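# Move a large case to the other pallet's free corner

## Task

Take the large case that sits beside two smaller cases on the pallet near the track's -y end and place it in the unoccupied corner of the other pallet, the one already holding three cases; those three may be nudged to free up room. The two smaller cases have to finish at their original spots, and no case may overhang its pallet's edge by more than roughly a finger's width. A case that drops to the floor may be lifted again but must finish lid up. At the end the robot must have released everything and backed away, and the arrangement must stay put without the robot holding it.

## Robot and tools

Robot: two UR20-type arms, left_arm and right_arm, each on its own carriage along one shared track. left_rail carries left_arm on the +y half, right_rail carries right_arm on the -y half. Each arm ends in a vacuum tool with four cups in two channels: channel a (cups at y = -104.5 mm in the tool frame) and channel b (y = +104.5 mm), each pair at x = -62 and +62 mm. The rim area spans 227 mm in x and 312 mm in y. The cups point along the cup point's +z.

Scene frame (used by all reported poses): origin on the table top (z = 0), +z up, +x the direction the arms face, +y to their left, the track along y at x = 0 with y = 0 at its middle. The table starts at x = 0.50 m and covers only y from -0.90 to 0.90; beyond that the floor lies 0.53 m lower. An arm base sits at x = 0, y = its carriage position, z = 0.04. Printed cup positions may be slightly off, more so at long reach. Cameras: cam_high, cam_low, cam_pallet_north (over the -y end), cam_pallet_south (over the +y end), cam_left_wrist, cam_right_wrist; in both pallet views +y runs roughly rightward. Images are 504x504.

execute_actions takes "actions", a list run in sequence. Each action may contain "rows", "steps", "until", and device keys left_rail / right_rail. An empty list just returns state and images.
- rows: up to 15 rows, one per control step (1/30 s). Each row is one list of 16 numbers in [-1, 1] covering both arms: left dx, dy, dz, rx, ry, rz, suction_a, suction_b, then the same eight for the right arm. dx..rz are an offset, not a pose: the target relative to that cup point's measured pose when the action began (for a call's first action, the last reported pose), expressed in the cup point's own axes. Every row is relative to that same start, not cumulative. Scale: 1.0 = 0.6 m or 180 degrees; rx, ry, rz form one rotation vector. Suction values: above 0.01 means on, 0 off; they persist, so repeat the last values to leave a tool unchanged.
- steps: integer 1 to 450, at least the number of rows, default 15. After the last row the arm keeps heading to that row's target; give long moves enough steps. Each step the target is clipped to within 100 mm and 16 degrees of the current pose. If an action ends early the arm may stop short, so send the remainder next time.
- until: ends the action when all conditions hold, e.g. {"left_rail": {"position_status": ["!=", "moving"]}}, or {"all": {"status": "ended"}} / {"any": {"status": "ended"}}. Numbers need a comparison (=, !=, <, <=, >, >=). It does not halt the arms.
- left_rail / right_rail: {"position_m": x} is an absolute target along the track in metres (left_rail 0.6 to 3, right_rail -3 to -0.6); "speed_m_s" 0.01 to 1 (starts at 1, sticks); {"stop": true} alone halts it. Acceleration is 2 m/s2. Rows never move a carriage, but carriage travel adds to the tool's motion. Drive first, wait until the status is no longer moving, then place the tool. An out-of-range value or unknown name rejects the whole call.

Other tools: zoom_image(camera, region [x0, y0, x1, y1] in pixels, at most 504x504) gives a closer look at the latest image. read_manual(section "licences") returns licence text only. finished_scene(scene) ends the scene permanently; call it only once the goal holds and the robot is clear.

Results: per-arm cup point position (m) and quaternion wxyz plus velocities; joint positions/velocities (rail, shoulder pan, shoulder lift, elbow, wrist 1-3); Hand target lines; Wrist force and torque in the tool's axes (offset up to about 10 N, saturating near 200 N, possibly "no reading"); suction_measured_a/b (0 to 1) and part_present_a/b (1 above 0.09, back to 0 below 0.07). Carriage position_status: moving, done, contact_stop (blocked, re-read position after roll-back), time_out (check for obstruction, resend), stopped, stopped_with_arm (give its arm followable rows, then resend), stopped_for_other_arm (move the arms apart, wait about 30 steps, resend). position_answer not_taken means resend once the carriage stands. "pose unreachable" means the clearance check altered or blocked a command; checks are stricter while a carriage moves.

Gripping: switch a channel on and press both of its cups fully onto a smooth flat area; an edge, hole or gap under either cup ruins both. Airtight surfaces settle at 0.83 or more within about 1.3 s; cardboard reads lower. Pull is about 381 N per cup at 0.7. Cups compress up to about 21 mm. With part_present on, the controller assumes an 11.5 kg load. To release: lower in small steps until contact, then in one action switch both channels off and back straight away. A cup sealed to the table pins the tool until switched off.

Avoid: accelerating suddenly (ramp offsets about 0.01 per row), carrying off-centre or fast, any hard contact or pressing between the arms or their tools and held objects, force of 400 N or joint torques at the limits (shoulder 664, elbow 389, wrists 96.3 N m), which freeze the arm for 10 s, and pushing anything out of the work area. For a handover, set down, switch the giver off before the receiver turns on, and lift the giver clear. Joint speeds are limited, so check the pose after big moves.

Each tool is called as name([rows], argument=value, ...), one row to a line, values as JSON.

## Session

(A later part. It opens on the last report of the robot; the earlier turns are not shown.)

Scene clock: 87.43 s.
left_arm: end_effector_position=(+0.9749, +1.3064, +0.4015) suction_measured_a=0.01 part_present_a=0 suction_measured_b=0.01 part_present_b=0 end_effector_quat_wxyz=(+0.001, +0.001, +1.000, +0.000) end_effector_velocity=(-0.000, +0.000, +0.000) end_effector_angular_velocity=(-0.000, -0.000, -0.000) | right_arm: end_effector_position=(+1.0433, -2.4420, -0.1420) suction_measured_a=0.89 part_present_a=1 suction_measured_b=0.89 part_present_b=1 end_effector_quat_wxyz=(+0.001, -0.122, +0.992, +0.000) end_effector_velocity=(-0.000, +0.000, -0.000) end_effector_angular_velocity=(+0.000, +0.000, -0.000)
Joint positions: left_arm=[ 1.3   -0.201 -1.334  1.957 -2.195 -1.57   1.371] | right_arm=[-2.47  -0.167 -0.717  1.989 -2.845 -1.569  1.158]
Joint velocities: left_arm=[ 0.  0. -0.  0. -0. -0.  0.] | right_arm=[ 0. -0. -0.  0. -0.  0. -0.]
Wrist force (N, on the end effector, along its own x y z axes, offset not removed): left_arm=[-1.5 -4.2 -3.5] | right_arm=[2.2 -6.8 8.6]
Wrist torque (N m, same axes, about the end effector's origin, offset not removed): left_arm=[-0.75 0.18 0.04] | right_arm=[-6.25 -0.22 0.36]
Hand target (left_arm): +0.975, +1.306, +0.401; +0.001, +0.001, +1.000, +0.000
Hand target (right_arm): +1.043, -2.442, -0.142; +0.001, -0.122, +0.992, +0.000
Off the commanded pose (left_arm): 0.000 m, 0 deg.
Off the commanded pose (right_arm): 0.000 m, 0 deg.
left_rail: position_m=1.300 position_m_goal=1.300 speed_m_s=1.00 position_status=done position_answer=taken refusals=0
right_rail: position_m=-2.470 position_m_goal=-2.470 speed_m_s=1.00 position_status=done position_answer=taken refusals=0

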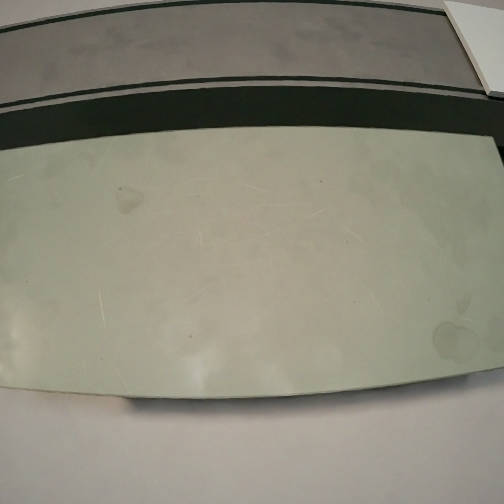

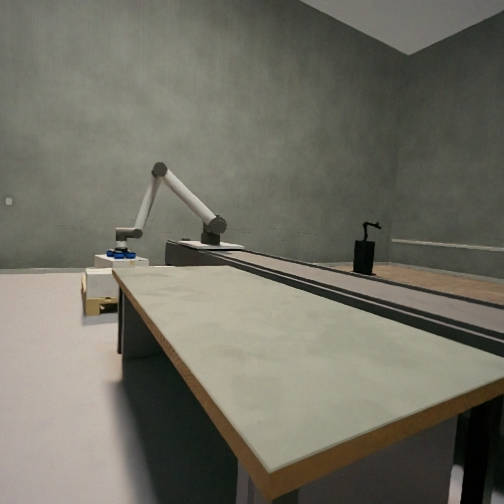

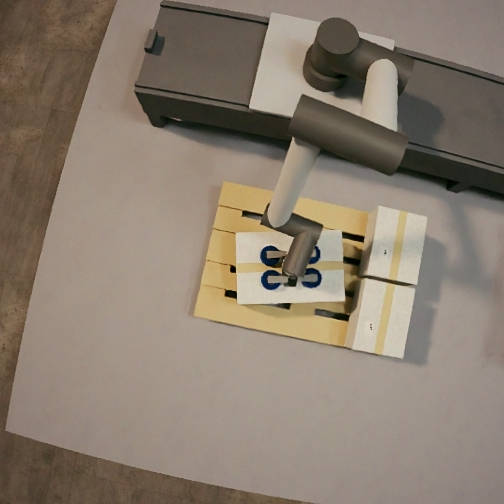

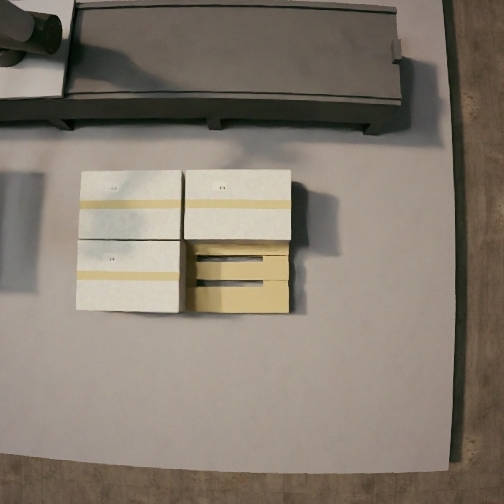

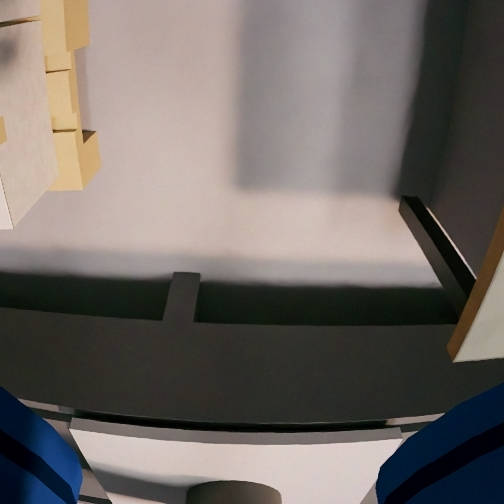

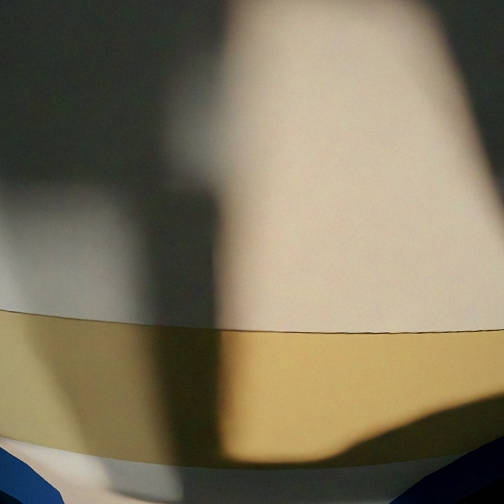

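execute_actions([
  {"left_rail":{"position_m":1.8},"rows":[[0,-0.01,0,0,0,0,0,0,0,0,-0.005,0,0,0,1,1],[0,-0.03,0,0,0,0,0,0,0,0,-0.013,0,0,0,1,1],[-0.01,-0.06,0.01,0,0,0,0,0,0,0,-0.025,0,0,0,1,1],[-0.01,-0.1,0.01,0,0,0,0,0,0,0,-0.04,0,0,0,1,1],[-0.02,-0.15,0.02,0,0,0,0,0,0,0,-0.06,0,0,0,1,1],[-0.02,-0.2,0.02,0,0,0,0,0,0,0,-0.083,0,0,0,1,1],[-0.03,-0.26,0.03,0,0,0,0,0,0,0,-0.11,0,0,0,1,1],[-0.1,-1,0.1,0,0,0,0,0,0,0,-0.14,0,0,0,1,1],[-0.1,-1,0.1,0,0,0,0,0,0,0,-0.17,0,0,0,1,1],[-0.1,-1,0.1,0,0,0,0,0,0,0,-0.2,0,0,0,1,1],[-0.1,-1,0.1,0,0,0,0,0,0,0,-0.24,0,0,0,1,1],[-0.1,-1,0.1,0,0,0,0,0,0,0,-0.737,0,0,0,1,1]],"steps":26},
  {"rows":[[-0.04,-0.5,0.05,0,0,0,0,0,0,0.02,-0.15,0,0,0.005,1,1],[-0.04,-0.5,0.05,0,0,0,0,0,-0.01,0.04,-0.17,0,0,0.01,1,1],[-0.04,-0.5,0.05,0,0,0,0,0,-0.017,0.07,-0.19,0,0,0.015,1,1],[-0.04,-0.5,0.05,0,0,0,0,0,-0.025,0.1,-0.2,0,0,0.02,1,1],[-0.04,-0.5,0.05,0,0,0,0,0,-0.033,0.13,-0.21,0,0,0.025,1,1],[-0.04,-0.5,0.05,0,0,0,0,0,-0.04,0.16,-0.22,0,0,0.03,1,1],[-0.04,-0.5,0.05,0,0,0,0,0,-0.05,0.2,-0.22,0,0,0.036,1,1],[-0.04,-0.5,0.05,0,0,0,0,0,-0.06,0.24,-0.22,0,0,0.042,1,1],[-0.04,-0.5,0.05,0,0,0,0,0,-0.07,0.28,-0.22,0,0,0.048,1,1],[-0.04,-0.5,0.05,0,0,0,0,0,-0.08,0.32,-0.22,0,0,0.054,1,1],[-0.04,-0.5,0.05,0,0,0,0,0,-0.09,0.36,-0.22,0,0,0.06,1,1],[-0.04,-0.5,0.05,0,0,0,0,0,-0.1,0.4,-0.22,0,0,0.066,1,1],[-0.04,-0.5,0.05,0,0,0,0,0,-0.11,0.44,-0.22,0,0,0.072,1,1],[-0.04,-0.5,0.05,0,0,0,0,0,-0.19,0.76,-0.22,0,0,0.078,1,1]],"steps":34},
])

Scene clock: 115.23 s.
left_arm: end_effector_position=(+1.0298, +1.0884, +0.3314) suction_measured_a=0.01 part_present_a=0 suction_measured_b=0.01 part_present_b=0 end_effector_quat_wxyz=(+0.001, +0.002, +1.000, -0.001) end_effector_velocity=(+0.000, -0.001, -0.000) end_effector_angular_velocity=(+0.000, +0.000, -0.000) | right_arm: end_effector_position=(+1.0445, -1.9753, +0.3400) suction_measured_a=0.89 part_present_a=1 suction_measured_b=0.89 part_present_b=1 end_effector_quat_wxyz=(+0.006, -0.000, +1.000, +0.000) end_effector_velocity=(+0.011, +0.041, -0.001) end_effector_angular_velocity=(-0.005, +0.005, -0.008)
Joint positions: left_arm=[ 1.8   -0.766 -1.011  1.571 -2.134 -1.57   0.808] | right_arm=[-2.47   0.268 -1.112  1.73  -2.201 -1.573  1.838]
Joint velocities: left_arm=[ 0.    -0.     0.001 -0.001  0.     0.    -0.   ] | right_arm=[ 0.     0.034  0.029 -0.047  0.025 -0.004  0.042]
Wrist force (N, on the end effector, along its own x y z axes, offset not removed): left_arm=[0.4 -4.6 -1.8] | right_arm=[-2.0 0.5 6.3]
Wrist torque (N m, same axes, about the end effector's origin, offset not removed): left_arm=[-0.80 -0.06 -0.01] | right_arm=[-6.86 0.09 0.45]
Hand target (left_arm): +1.030, +1.088, +0.331; +0.001, +0.002, +1.000, -0.001
Hand target (right_arm): +1.046, -1.971, +0.340; +0.006, -0.000, +1.000, +0.000
Off the commanded pose (left_arm): 0.000 m, 0 deg.
Off the commanded pose (right_arm): 0.004 m, 0 deg.
left_rail: position_m=1.800 position_m_goal=1.800 speed_m_s=1.00 position_status=done position_answer=taken refusals=0
right_rail: position_m=-2.470 position_m_goal=-2.470 speed_m_s=1.00 position_status=done position_answer=taken refusals=0

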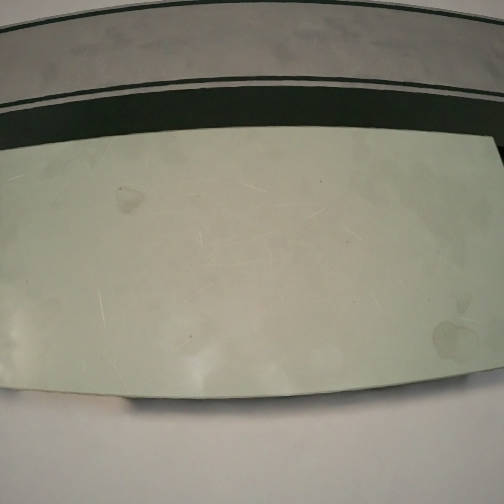

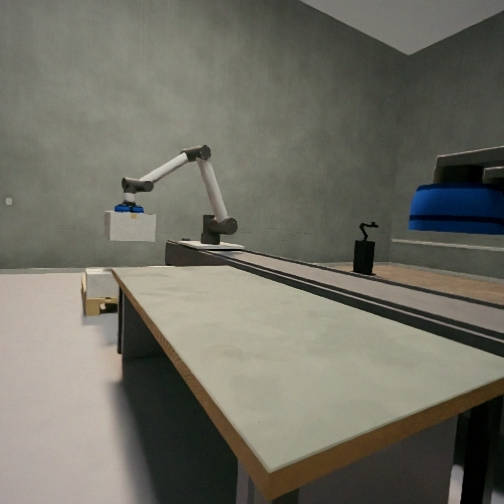

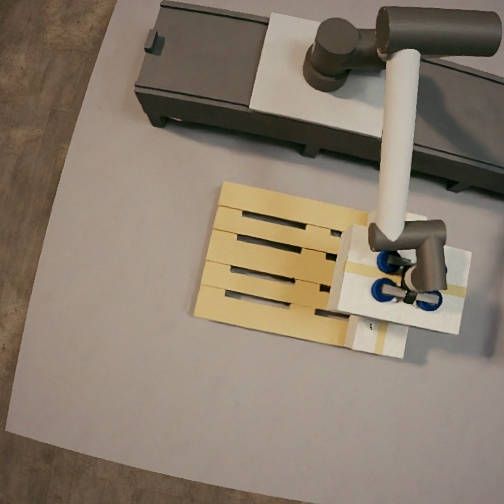

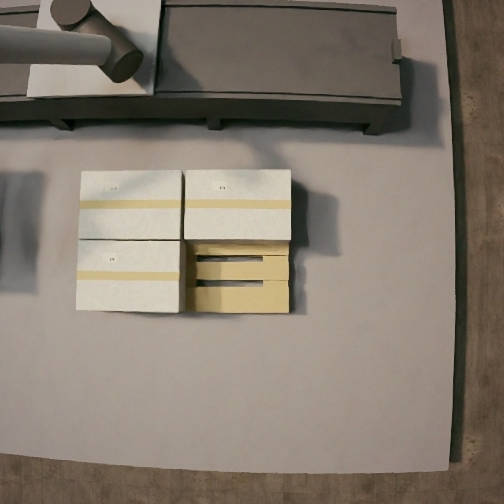

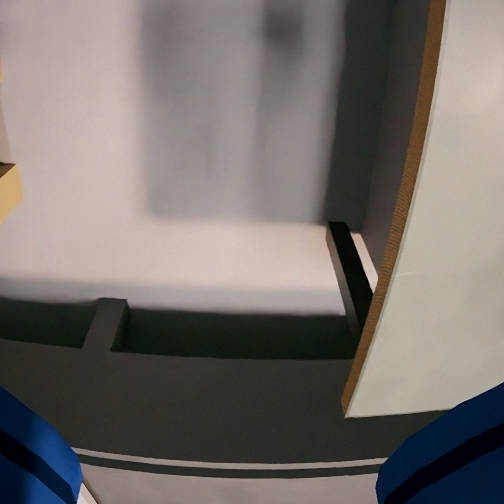

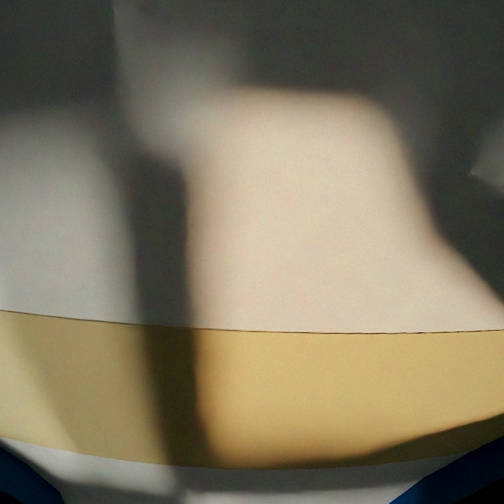

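execute_actions([
  {"right_rail":{"position_m":-0.6},"rows":[[0,0,0,0,0,0,0,0,0,0.007,0.01,0,0.001,0,1,1],[0,0,0,0,0,0,0,0,0,0.007,0.025,0,0.002,0,1,1],[0,0,0,0,0,0,0,0,0,0.007,0.04,0,0.003,0,1,1],[0,0,0,0,0,0,0,0,0,0.007,0.055,0,0.003,0,1,1],[0,0,0,0,0,0,0,0,0,0.007,0.07,0,0.003,0,1,1],[0,0,0,0,0,0,0,0,0,0.007,0.08,0,0.003,0,1,1]],"steps":10},
])

Scene clock: 120.37 s.
left_arm: end_effector_position=(+1.0299, +1.0883, +0.3314) suction_measured_a=0.01 part_present_a=0 suction_measured_b=0.01 part_present_b=0 end_effector_quat_wxyz=(+0.001, +0.002, +1.000, -0.001) end_effector_velocity=(-0.000, -0.000, +0.000) end_effector_angular_velocity=(-0.000, -0.000, -0.000) | right_arm: end_effector_position=(+1.0444, -1.8779, +0.2991) suction_measured_a=0.89 part_present_a=1 suction_measured_b=0.89 part_present_b=1 end_effector_quat_wxyz=(+0.001, -0.000, +1.000, +0.000) end_effector_velocity=(+0.004, +0.611, -0.074) end_effector_angular_velocity=(+0.002, +0.001, +0.001)
Joint positions: left_arm=[ 1.8   -0.766 -1.01   1.571 -2.134 -1.57   0.808] | right_arm=[-2.377  0.271 -1.08   1.745 -2.238 -1.571  1.841]
Joint velocities: left_arm=[ 0. -0. -0.  0.  0.  0.  0.] | right_arm=[ 0.61  -0.001  0.058  0.03  -0.088  0.002 -0.002]
Wrist force (N, on the end effector, along its own x y z axes, offset not removed): left_arm=[-1.2 -3.5 -2.5] | right_arm=[-1.0 -39.5 20.9]
Wrist torque (N m, same axes, about the end effector's origin, offset not removed): left_arm=[-0.62 0.06 0.04] | right_arm=[-5.01 0.05 0.32]
Hand target (left_arm): +1.030, +1.088, +0.331; +0.001, +0.002, +1.000, -0.001
Hand target (right_arm): +1.045, -1.849, +0.292; +0.001, -0.000, +1.000, +0.000
Off the commanded pose (left_arm): 0.000 m, 0 deg.
Off the commanded pose (right_arm): 0.007 m, 0 deg.
left_rail: position_m=1.800 position_m_goal=1.800 speed_m_s=1.00 position_status=done position_answer=taken refusals=0
right_rail: position_m=-2.377 position_m_goal=-0.600 speed_m_s=1.00 position_status=moving position_answer=taken refusals=0

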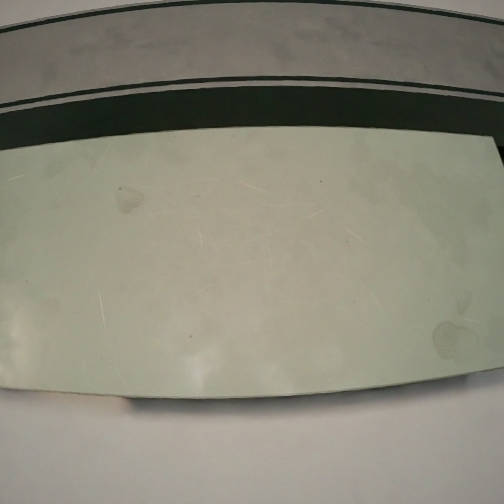

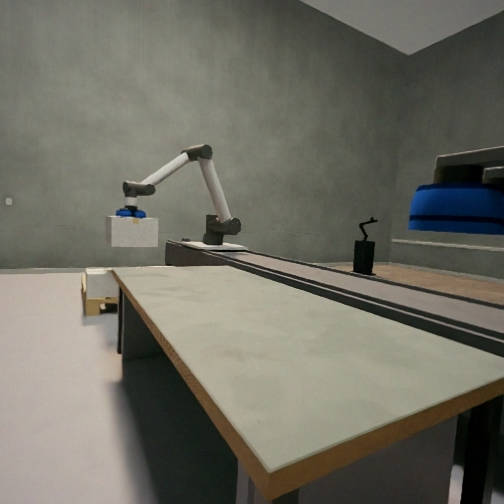

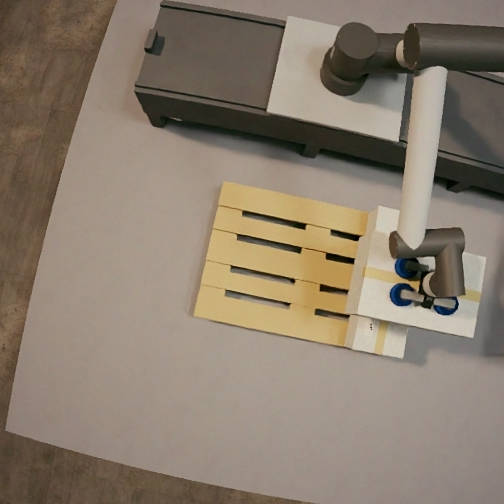

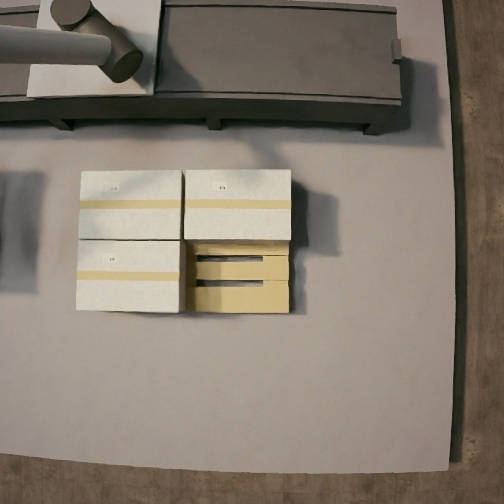

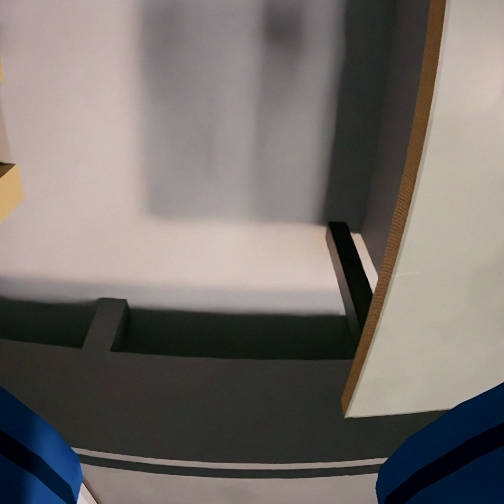

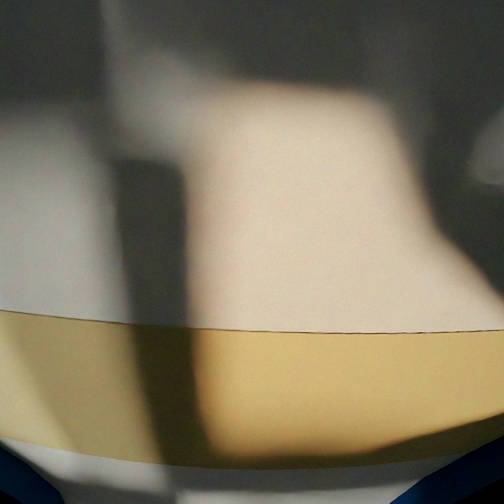

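zoom_image(camera="cam_low", region=[70, 180, 190, 280])

execute_actions(actions=[])

Region (70, 180, 190, 280) of cam_low's 504x504 image, scaled by 4.200, with more detail than that image has.

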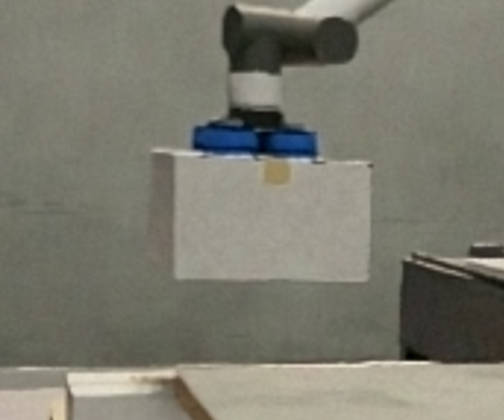

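Scene clock: 122.47 s.
left_arm: end_effector_position=(+1.0298, +1.0884, +0.3314) suction_measured_a=0.01 part_present_a=0 suction_measured_b=0.01 part_present_b=0 end_effector_quat_wxyz=(+0.001, +0.002, +1.000, -0.001) end_effector_velocity=(+0.000, +0.000, +0.000) end_effector_angular_velocity=(-0.000, -0.000, -0.000) | right_arm: end_effector_position=(+1.0449, -0.1010, +0.2920) suction_measured_a=0.89 part_present_a=1 suction_measured_b=0.89 part_present_b=1 end_effector_quat_wxyz=(+0.001, -0.000, +1.000, +0.000) end_effector_velocity=(+0.001, -0.006, -0.001) end_effector_angular_velocity=(-0.010, -0.000, -0.003)
Joint positions: left_arm=[ 1.8   -0.766 -1.011  1.571 -2.134 -1.57   0.808] | right_arm=[-0.6    0.271 -1.074  1.748 -2.246 -1.571  1.841]
Joint velocities: left_arm=[ 0.  0. -0. -0.  0. -0.  0.] | right_arm=[ 0.    -0.003  0.     0.     0.002 -0.01   0.   ]
Wrist force (N, on the end effector, along its own x y z axes, offset not removed): left_arm=[0.1 -3.0 -2.0] | right_arm=[5.3 -0.9 8.2]
Wrist torque (N m, same axes, about the end effector's origin, offset not removed): left_arm=[-0.58 -0.10 0.07] | right_arm=[-6.60 -0.29 0.45]
Hand target (left_arm): +1.030, +1.088, +0.331; +0.001, +0.002, +1.000, -0.001
Hand target (right_arm): +1.045, -0.101, +0.292; +0.001, -0.000, +1.000, +0.000
Off the commanded pose (left_arm): 0.000 m, 0 deg.
Off the commanded pose (right_arm): 0.000 m, 0 deg.
left_rail: position_m=1.800 position_m_goal=1.800 speed_m_s=1.00 position_status=done position_answer=taken refusals=0
right_rail: position_m=-0.600 position_m_goal=-0.600 speed_m_s=1.00 position_status=done position_answer=taken refusals=0

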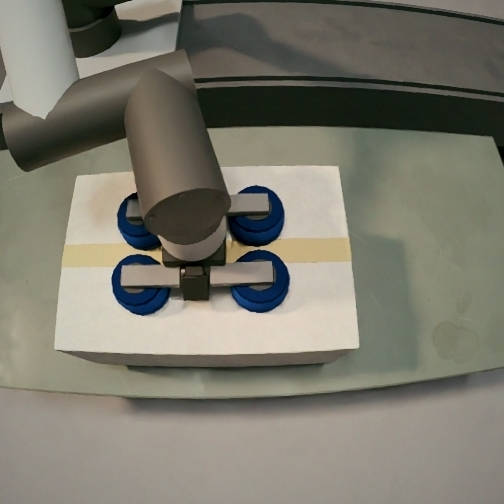

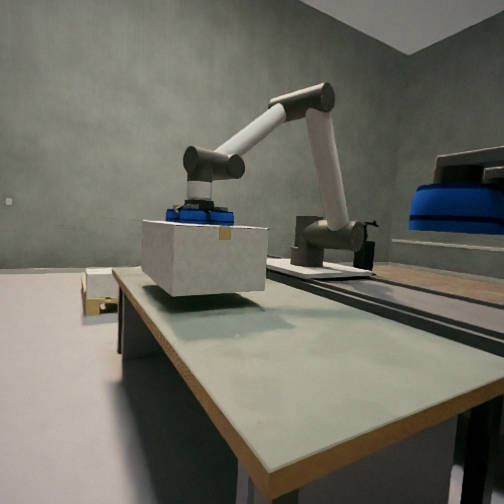

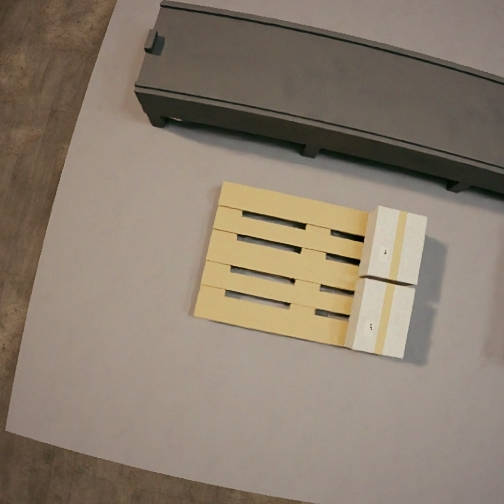

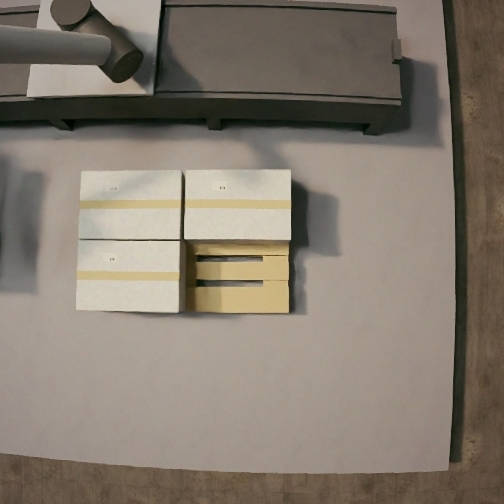

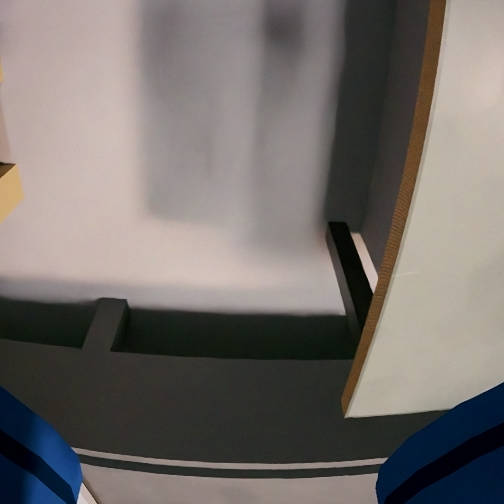

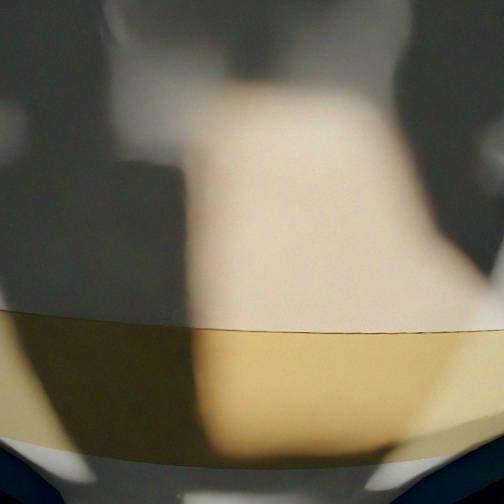

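execute_actions([
  {"rows":[[0,0,0,0,0,0,0,0,0,0,0.006,0,0,0,1,1],[0,0,0,0,0,0,0,0,0,0,0.016,0,0,0,1,1],[0,0,0,0,0,0,0,0,0,0,0.028,0,0,0,1,1],[0,0,0,0,0,0,0,0,0,0,0.04,0,0,0,1,1],[0,0,0,0,0,0,0,0,0,0,0.052,0,0,0,1,1],[0,0,0,0,0,0,0,0,0,0,0.063,0,0,0,1,1],[0,0,0,0,0,0,0,0,0,0,0.072,0,0,0,1,1],[0,0,0,0,0,0,0,0,0,0,0.08,0,0,0,1,1]],"steps":12},
])

zoom_image(camera="cam_low", region=[120, 200, 300, 330])

Scene clock: 127.03 s.
left_arm: end_effector_position=(+1.0298, +1.0884, +0.3314) suction_measured_a=0.01 part_present_a=0 suction_measured_b=0.01 part_present_b=0 end_effector_quat_wxyz=(+0.001, +0.002, +1.000, -0.001) end_effector_velocity=(-0.000, -0.000, -0.000) end_effector_angular_velocity=(+0.000, +0.000, -0.000) | right_arm: end_effector_position=(+1.0445, -0.1012, +0.2498) suction_measured_a=0.89 part_present_a=1 suction_measured_b=0.89 part_present_b=1 end_effector_quat_wxyz=(+0.001, -0.000, +1.000, +0.000) end_effector_velocity=(+0.004, +0.001, -0.059) end_effector_angular_velocity=(+0.001, -0.006, +0.000)
Joint positions: left_arm=[ 1.8   -0.766 -1.011  1.571 -2.134 -1.57   0.808] | right_arm=[-0.6    0.271 -1.043  1.767 -2.297 -1.571  1.841]
Joint velocities: left_arm=[ 0. -0.  0. -0.  0.  0.  0.] | right_arm=[ 0.     0.     0.049  0.022 -0.077 -0.001 -0.   ]
Wrist force (N, on the end effector, along its own x y z axes, offset not removed): left_arm=[-0.6 -2.9 -2.3] | right_arm=[1.1 -5.7 19.9]
Wrist torque (N m, same axes, about the end effector's origin, offset not removed): left_arm=[-0.59 -0.07 0.05] | right_arm=[-6.65 -0.07 0.30]
Hand target (left_arm): +1.030, +1.088, +0.331; +0.001, +0.002, +1.000, -0.001
Hand target (right_arm): +1.045, -0.101, +0.244; +0.001, -0.000, +1.000, +0.000
Off the commanded pose (left_arm): 0.000 m, 0 deg.
Off the commanded pose (right_arm): 0.006 m, 0 deg.
left_rail: position_m=1.800 position_m_goal=1.800 speed_m_s=1.00 position_status=done position_answer=taken refusals=0
right_rail: position_m=-0.600 position_m_goal=-0.600 speed_m_s=1.00 position_status=done position_answer=taken refusals=0

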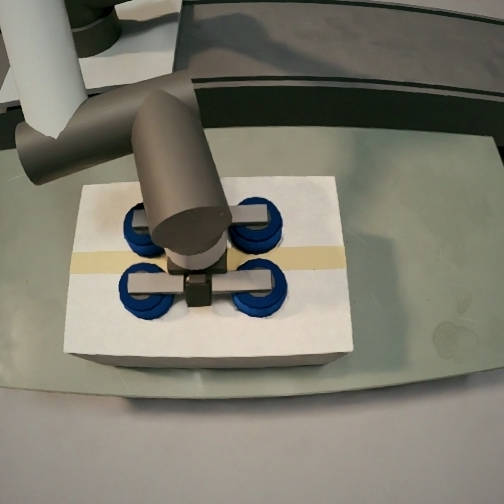

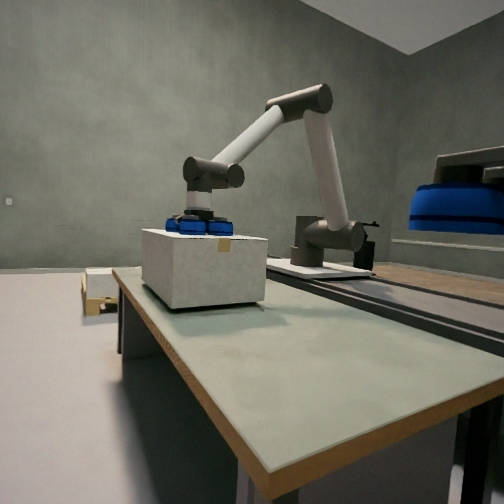

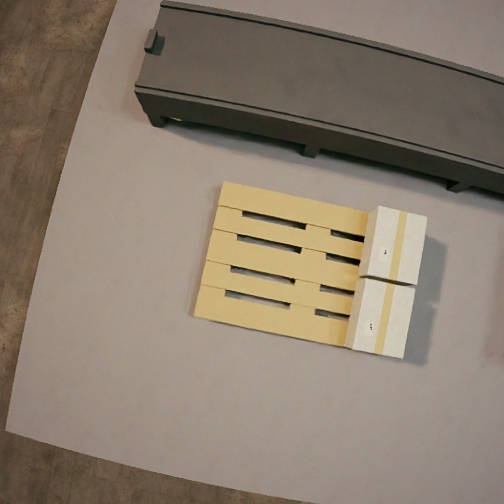

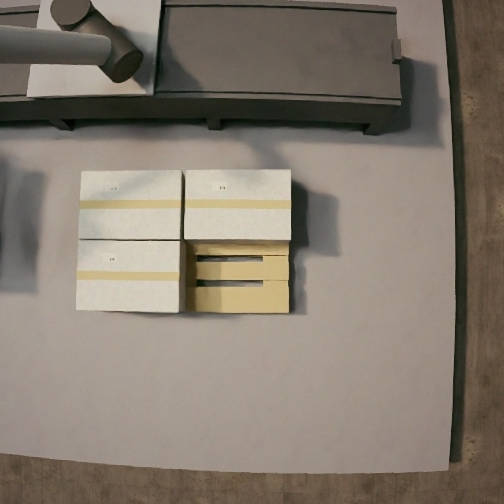

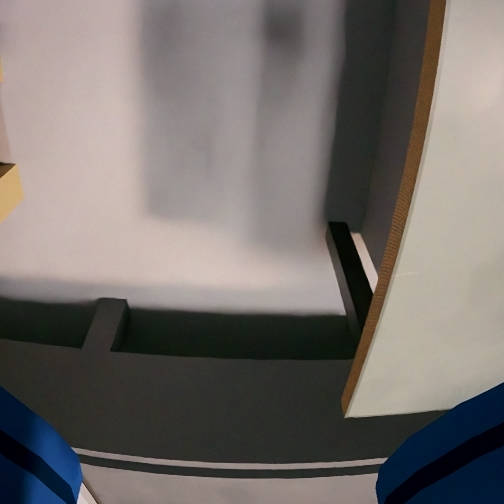

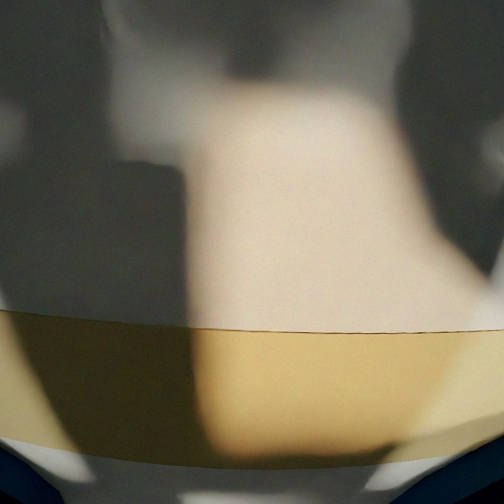

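Region (120, 200, 300, 330) of cam_low's 504x504 image, scaled by 2.800, with more detail than that image has.

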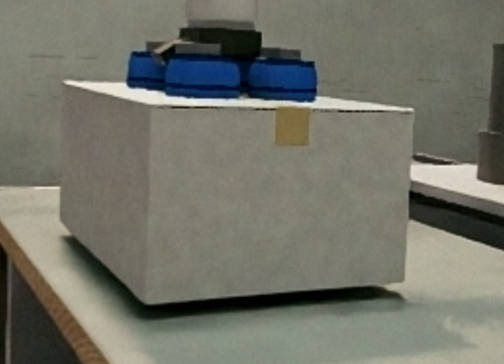

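execute_actions([
  {"rows":[[0,0,0,0,0,0,0,0,0,0,0.013,0,0,0,1,1],[0,0,0,0,0,0,0,0,0,0,0.017,0,0,0,1,1],[0,0,0,0,0,0,0,0,0,0,0.021,0,0,0,1,1]],"steps":3},
])

zoom_image(camera="cam_low", region=[130, 260, 280, 330])

Scene clock: 131.50 s.
left_arm: end_effector_position=(+1.0298, +1.0884, +0.3314) suction_measured_a=0.01 part_present_a=0 suction_measured_b=0.01 part_present_b=0 end_effector_quat_wxyz=(+0.001, +0.002, +1.000, -0.001) end_effector_velocity=(-0.000, -0.000, -0.000) end_effector_angular_velocity=(+0.000, +0.000, -0.000) | right_arm: end_effector_position=(+1.0448, -0.1011, +0.2428) suction_measured_a=0.89 part_present_a=1 suction_measured_b=0.89 part_present_b=1 end_effector_quat_wxyz=(+0.001, -0.000, +1.000, +0.000) end_effector_velocity=(-0.002, -0.001, -0.033) end_effector_angular_velocity=(-0.001, +0.003, -0.000)
Joint positions: left_arm=[ 1.8   -0.766 -1.011  1.571 -2.134 -1.57   0.808] | right_arm=[-0.6    0.271 -1.037  1.77  -2.306 -1.571  1.841]
Joint velocities: left_arm=[ 0. -0.  0. -0.  0.  0.  0.] | right_arm=[ 0.    -0.     0.024  0.015 -0.036 -0.     0.   ]
Wrist force (N, on the end effector, along its own x y z axes, offset not removed): left_arm=[-0.7 -4.6 -0.5] | right_arm=[0.7 -4.9 1.4]
Wrist torque (N m, same axes, about the end effector's origin, offset not removed): left_arm=[-0.77 0.00 0.03] | right_arm=[-5.81 -0.54 0.32]
Hand target (left_arm): +1.030, +1.088, +0.331; +0.001, +0.002, +1.000, -0.001
Hand target (right_arm): +1.044, -0.101, +0.237; +0.001, -0.000, +1.000, +0.000
Off the commanded pose (left_arm): 0.000 m, 0 deg.
Off the commanded pose (right_arm): 0.006 m, 0 deg.
left_rail: position_m=1.800 position_m_goal=1.800 speed_m_s=1.00 position_status=done position_answer=taken refusals=0
right_rail: position_m=-0.600 position_m_goal=-0.600 speed_m_s=1.00 position_status=done position_answer=taken refusals=0

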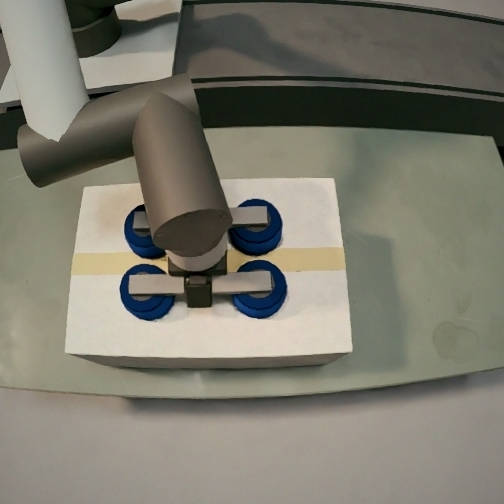

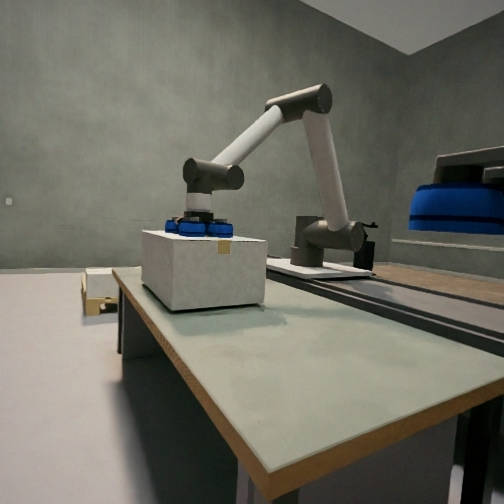

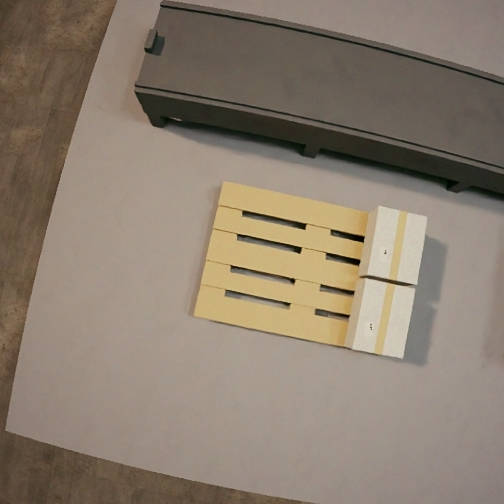

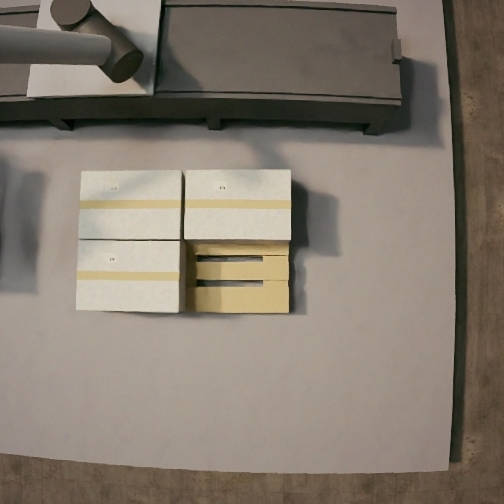

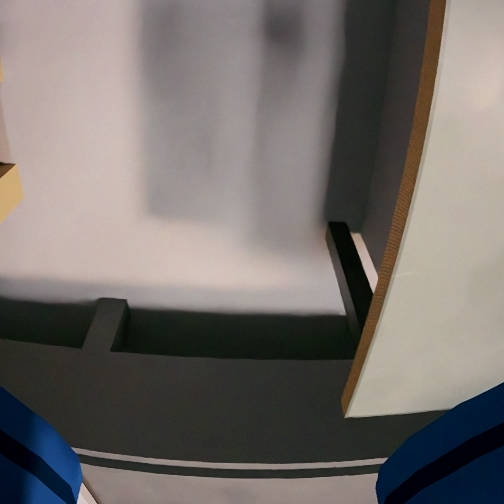

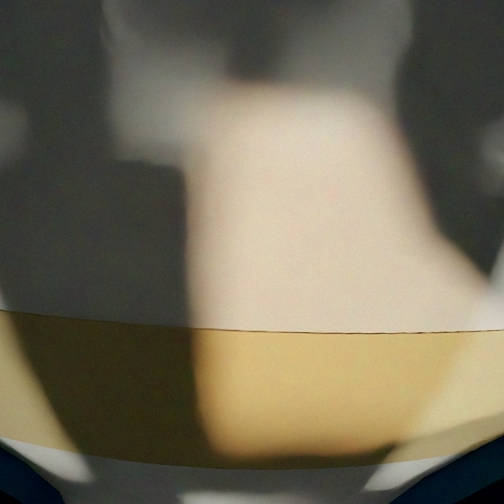

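Region (130, 260, 280, 330) of cam_low's 504x504 image, scaled by 3.360, with more detail than that image has; it fills the top 235 rows of this view, and the rest is white.

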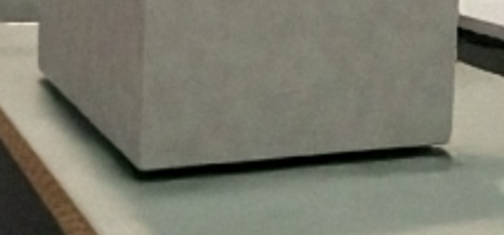

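execute_actions(actions=[])

zoom_image(camera="cam_low", region=[130, 260, 280, 330])

Scene clock: 133.40 s.
left_arm: end_effector_position=(+1.0298, +1.0884, +0.3314) suction_measured_a=0.01 part_present_a=0 suction_measured_b=0.01 part_present_b=0 end_effector_quat_wxyz=(+0.001, +0.002, +1.000, -0.001) end_effector_velocity=(+0.000, +0.000, -0.000) end_effector_angular_velocity=(-0.000, +0.000, +0.000) | right_arm: end_effector_position=(+1.0445, -0.1013, +0.2372) suction_measured_a=0.89 part_present_a=1 suction_measured_b=0.89 part_present_b=1 end_effector_quat_wxyz=(+0.001, -0.000, +1.000, +0.000) end_effector_velocity=(+0.000, -0.000, -0.000) end_effector_angular_velocity=(-0.000, +0.000, -0.000)
Joint positions: left_arm=[ 1.8   -0.766 -1.011  1.571 -2.134 -1.57   0.808] | right_arm=[-0.6    0.271 -1.033  1.772 -2.312 -1.571  1.841]
Joint velocities: left_arm=[ 0.  0. -0.  0. -0. -0. -0.] | right_arm=[ 0. -0.  0. -0. -0. -0.  0.]
Wrist force (N, on the end effector, along its own x y z axes, offset not removed): left_arm=[-1.5 -5.6 -0.5] | right_arm=[1.8 -5.0 4.4]
Wrist torque (N m, same axes, about the end effector's origin, offset not removed): left_arm=[-0.94 0.16 -0.04] | right_arm=[-5.93 -0.20 0.34]
Hand target (left_arm): +1.030, +1.088, +0.331; +0.001, +0.002, +1.000, -0.001
Hand target (right_arm): +1.044, -0.101, +0.237; +0.001, -0.000, +1.000, +0.000
Off the commanded pose (left_arm): 0.000 m, 0 deg.
Off the commanded pose (right_arm): 0.000 m, 0 deg.
left_rail: position_m=1.800 position_m_goal=1.800 speed_m_s=1.00 position_status=done position_answer=taken refusals=0
right_rail: position_m=-0.600 position_m_goal=-0.600 speed_m_s=1.00 position_status=done position_answer=taken refusals=0

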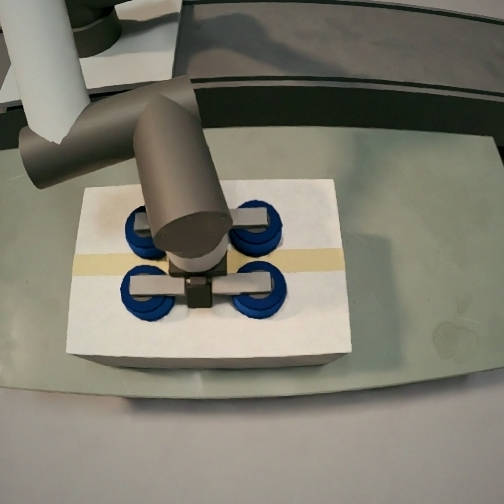

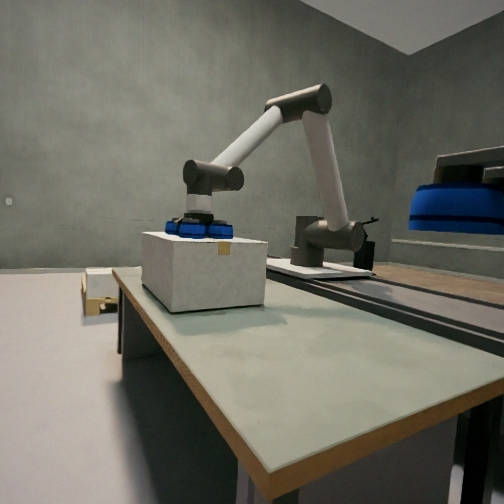

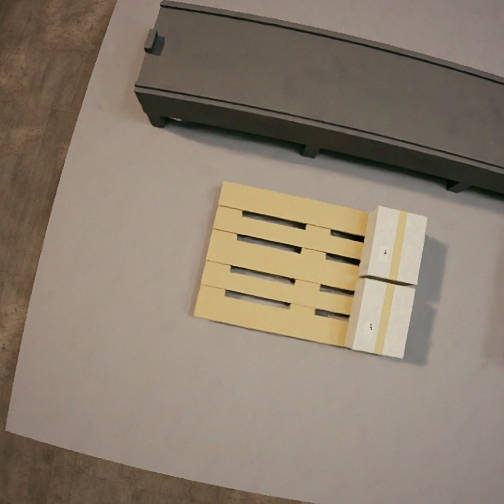

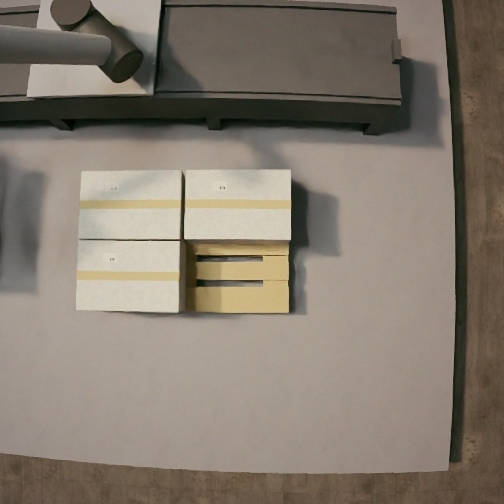

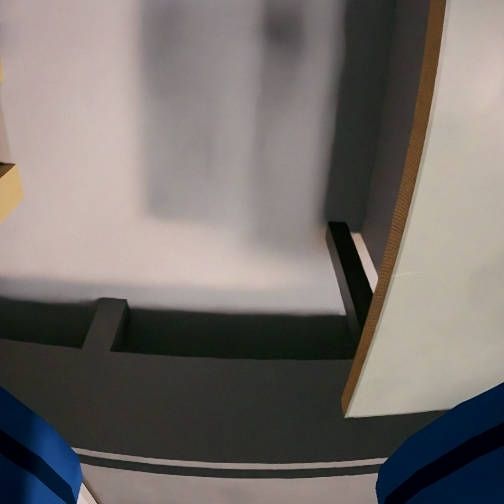

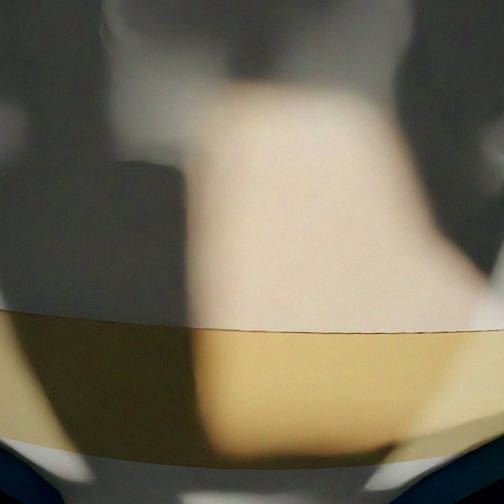

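Region (130, 260, 280, 330) of cam_low's 504x504 image, scaled by 3.360, with more detail than that image has; it fills the top 235 rows of this view, and the rest is white.

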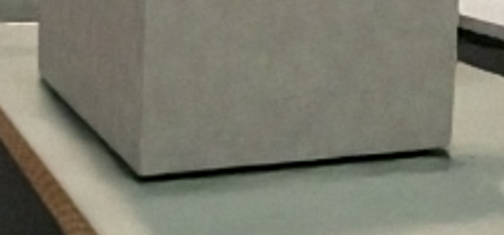

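About 4 mm of gap remains; lower 3 mm.

execute_actions([
  {"rows":[[0,0,0,0,0,0,0,0,0,0,0.0025,0,0,0,1,1],[0,0,0,0,0,0,0,0,0,0,0.005,0,0,0,1,1]],"steps":8},
])

Scene clock: 135.57 s.
left_arm: end_effector_position=(+1.0298, +1.0884, +0.3314) suction_measured_a=0.01 part_present_a=0 suction_measured_b=0.01 part_present_b=0 end_effector_quat_wxyz=(+0.001, +0.002, +1.000, -0.001) end_effector_velocity=(+0.000, -0.000, -0.000) end_effector_angular_velocity=(+0.000, +0.000, -0.000) | right_arm: end_effector_position=(+1.0445, -0.1013, +0.2346) suction_measured_a=0.89 part_present_a=1 suction_measured_b=0.89 part_present_b=1 end_effector_quat_wxyz=(+0.001, -0.000, +1.000, +0.000) end_effector_velocity=(-0.000, -0.000, -0.004) end_effector_angular_velocity=(-0.000, +0.000, +0.000)
Joint positions: left_arm=[ 1.8   -0.766 -1.011  1.571 -2.134 -1.57   0.808] | right_arm=[-0.6    0.271 -1.031  1.773 -2.315 -1.571  1.841]
Joint velocities: left_arm=[ 0. -0.  0. -0.  0.  0.  0.] | right_arm=[ 0.    -0.     0.003  0.002 -0.005 -0.    -0.   ]
Wrist force (N, on the end effector, along its own x y z axes, offset not removed): left_arm=[-1.0 -3.4 -2.8] | right_arm=[2.4 -7.0 9.8]
Wrist torque (N m, same axes, about the end effector's origin, offset not removed): left_arm=[-0.53 0.04 -0.01] | right_arm=[-6.37 -0.25 0.33]
Hand target (left_arm): +1.030, +1.088, +0.331; +0.001, +0.002, +1.000, -0.001
Hand target (right_arm): +1.044, -0.101, +0.234; +0.001, -0.000, +1.000, +0.000
Off the commanded pose (left_arm): 0.000 m, 0 deg.
Off the commanded pose (right_arm): 0.000 m, 0 deg.
left_rail: position_m=1.800 position_m_goal=1.800 speed_m_s=1.00 position_status=done position_answer=taken refusals=0
right_rail: position_m=-0.600 position_m_goal=-0.600 speed_m_s=1.00 position_status=done position_answer=taken refusals=0

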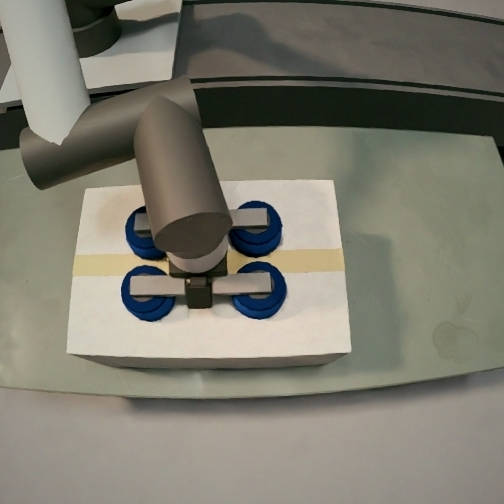

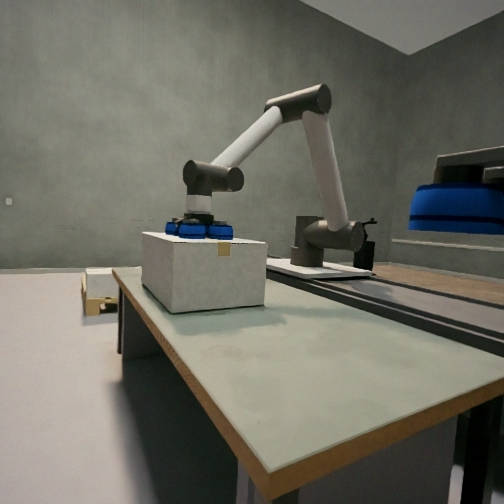

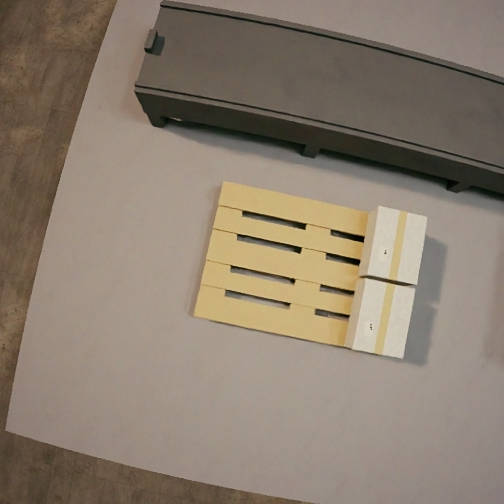

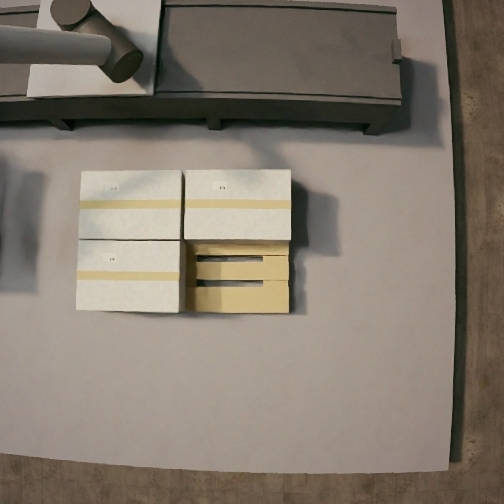

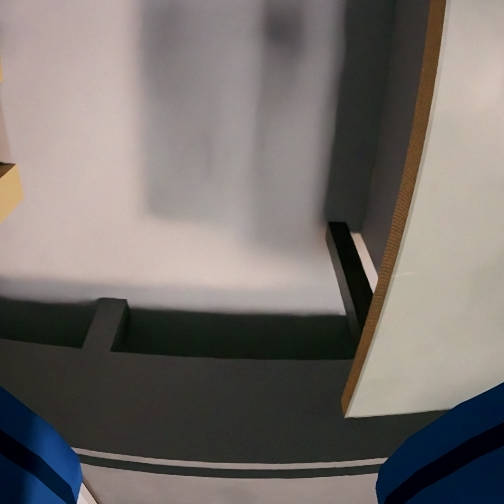

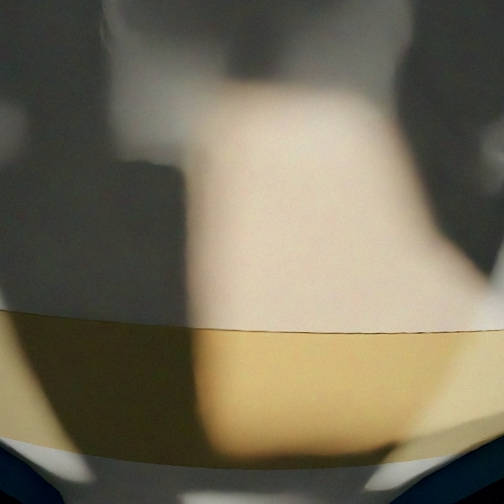

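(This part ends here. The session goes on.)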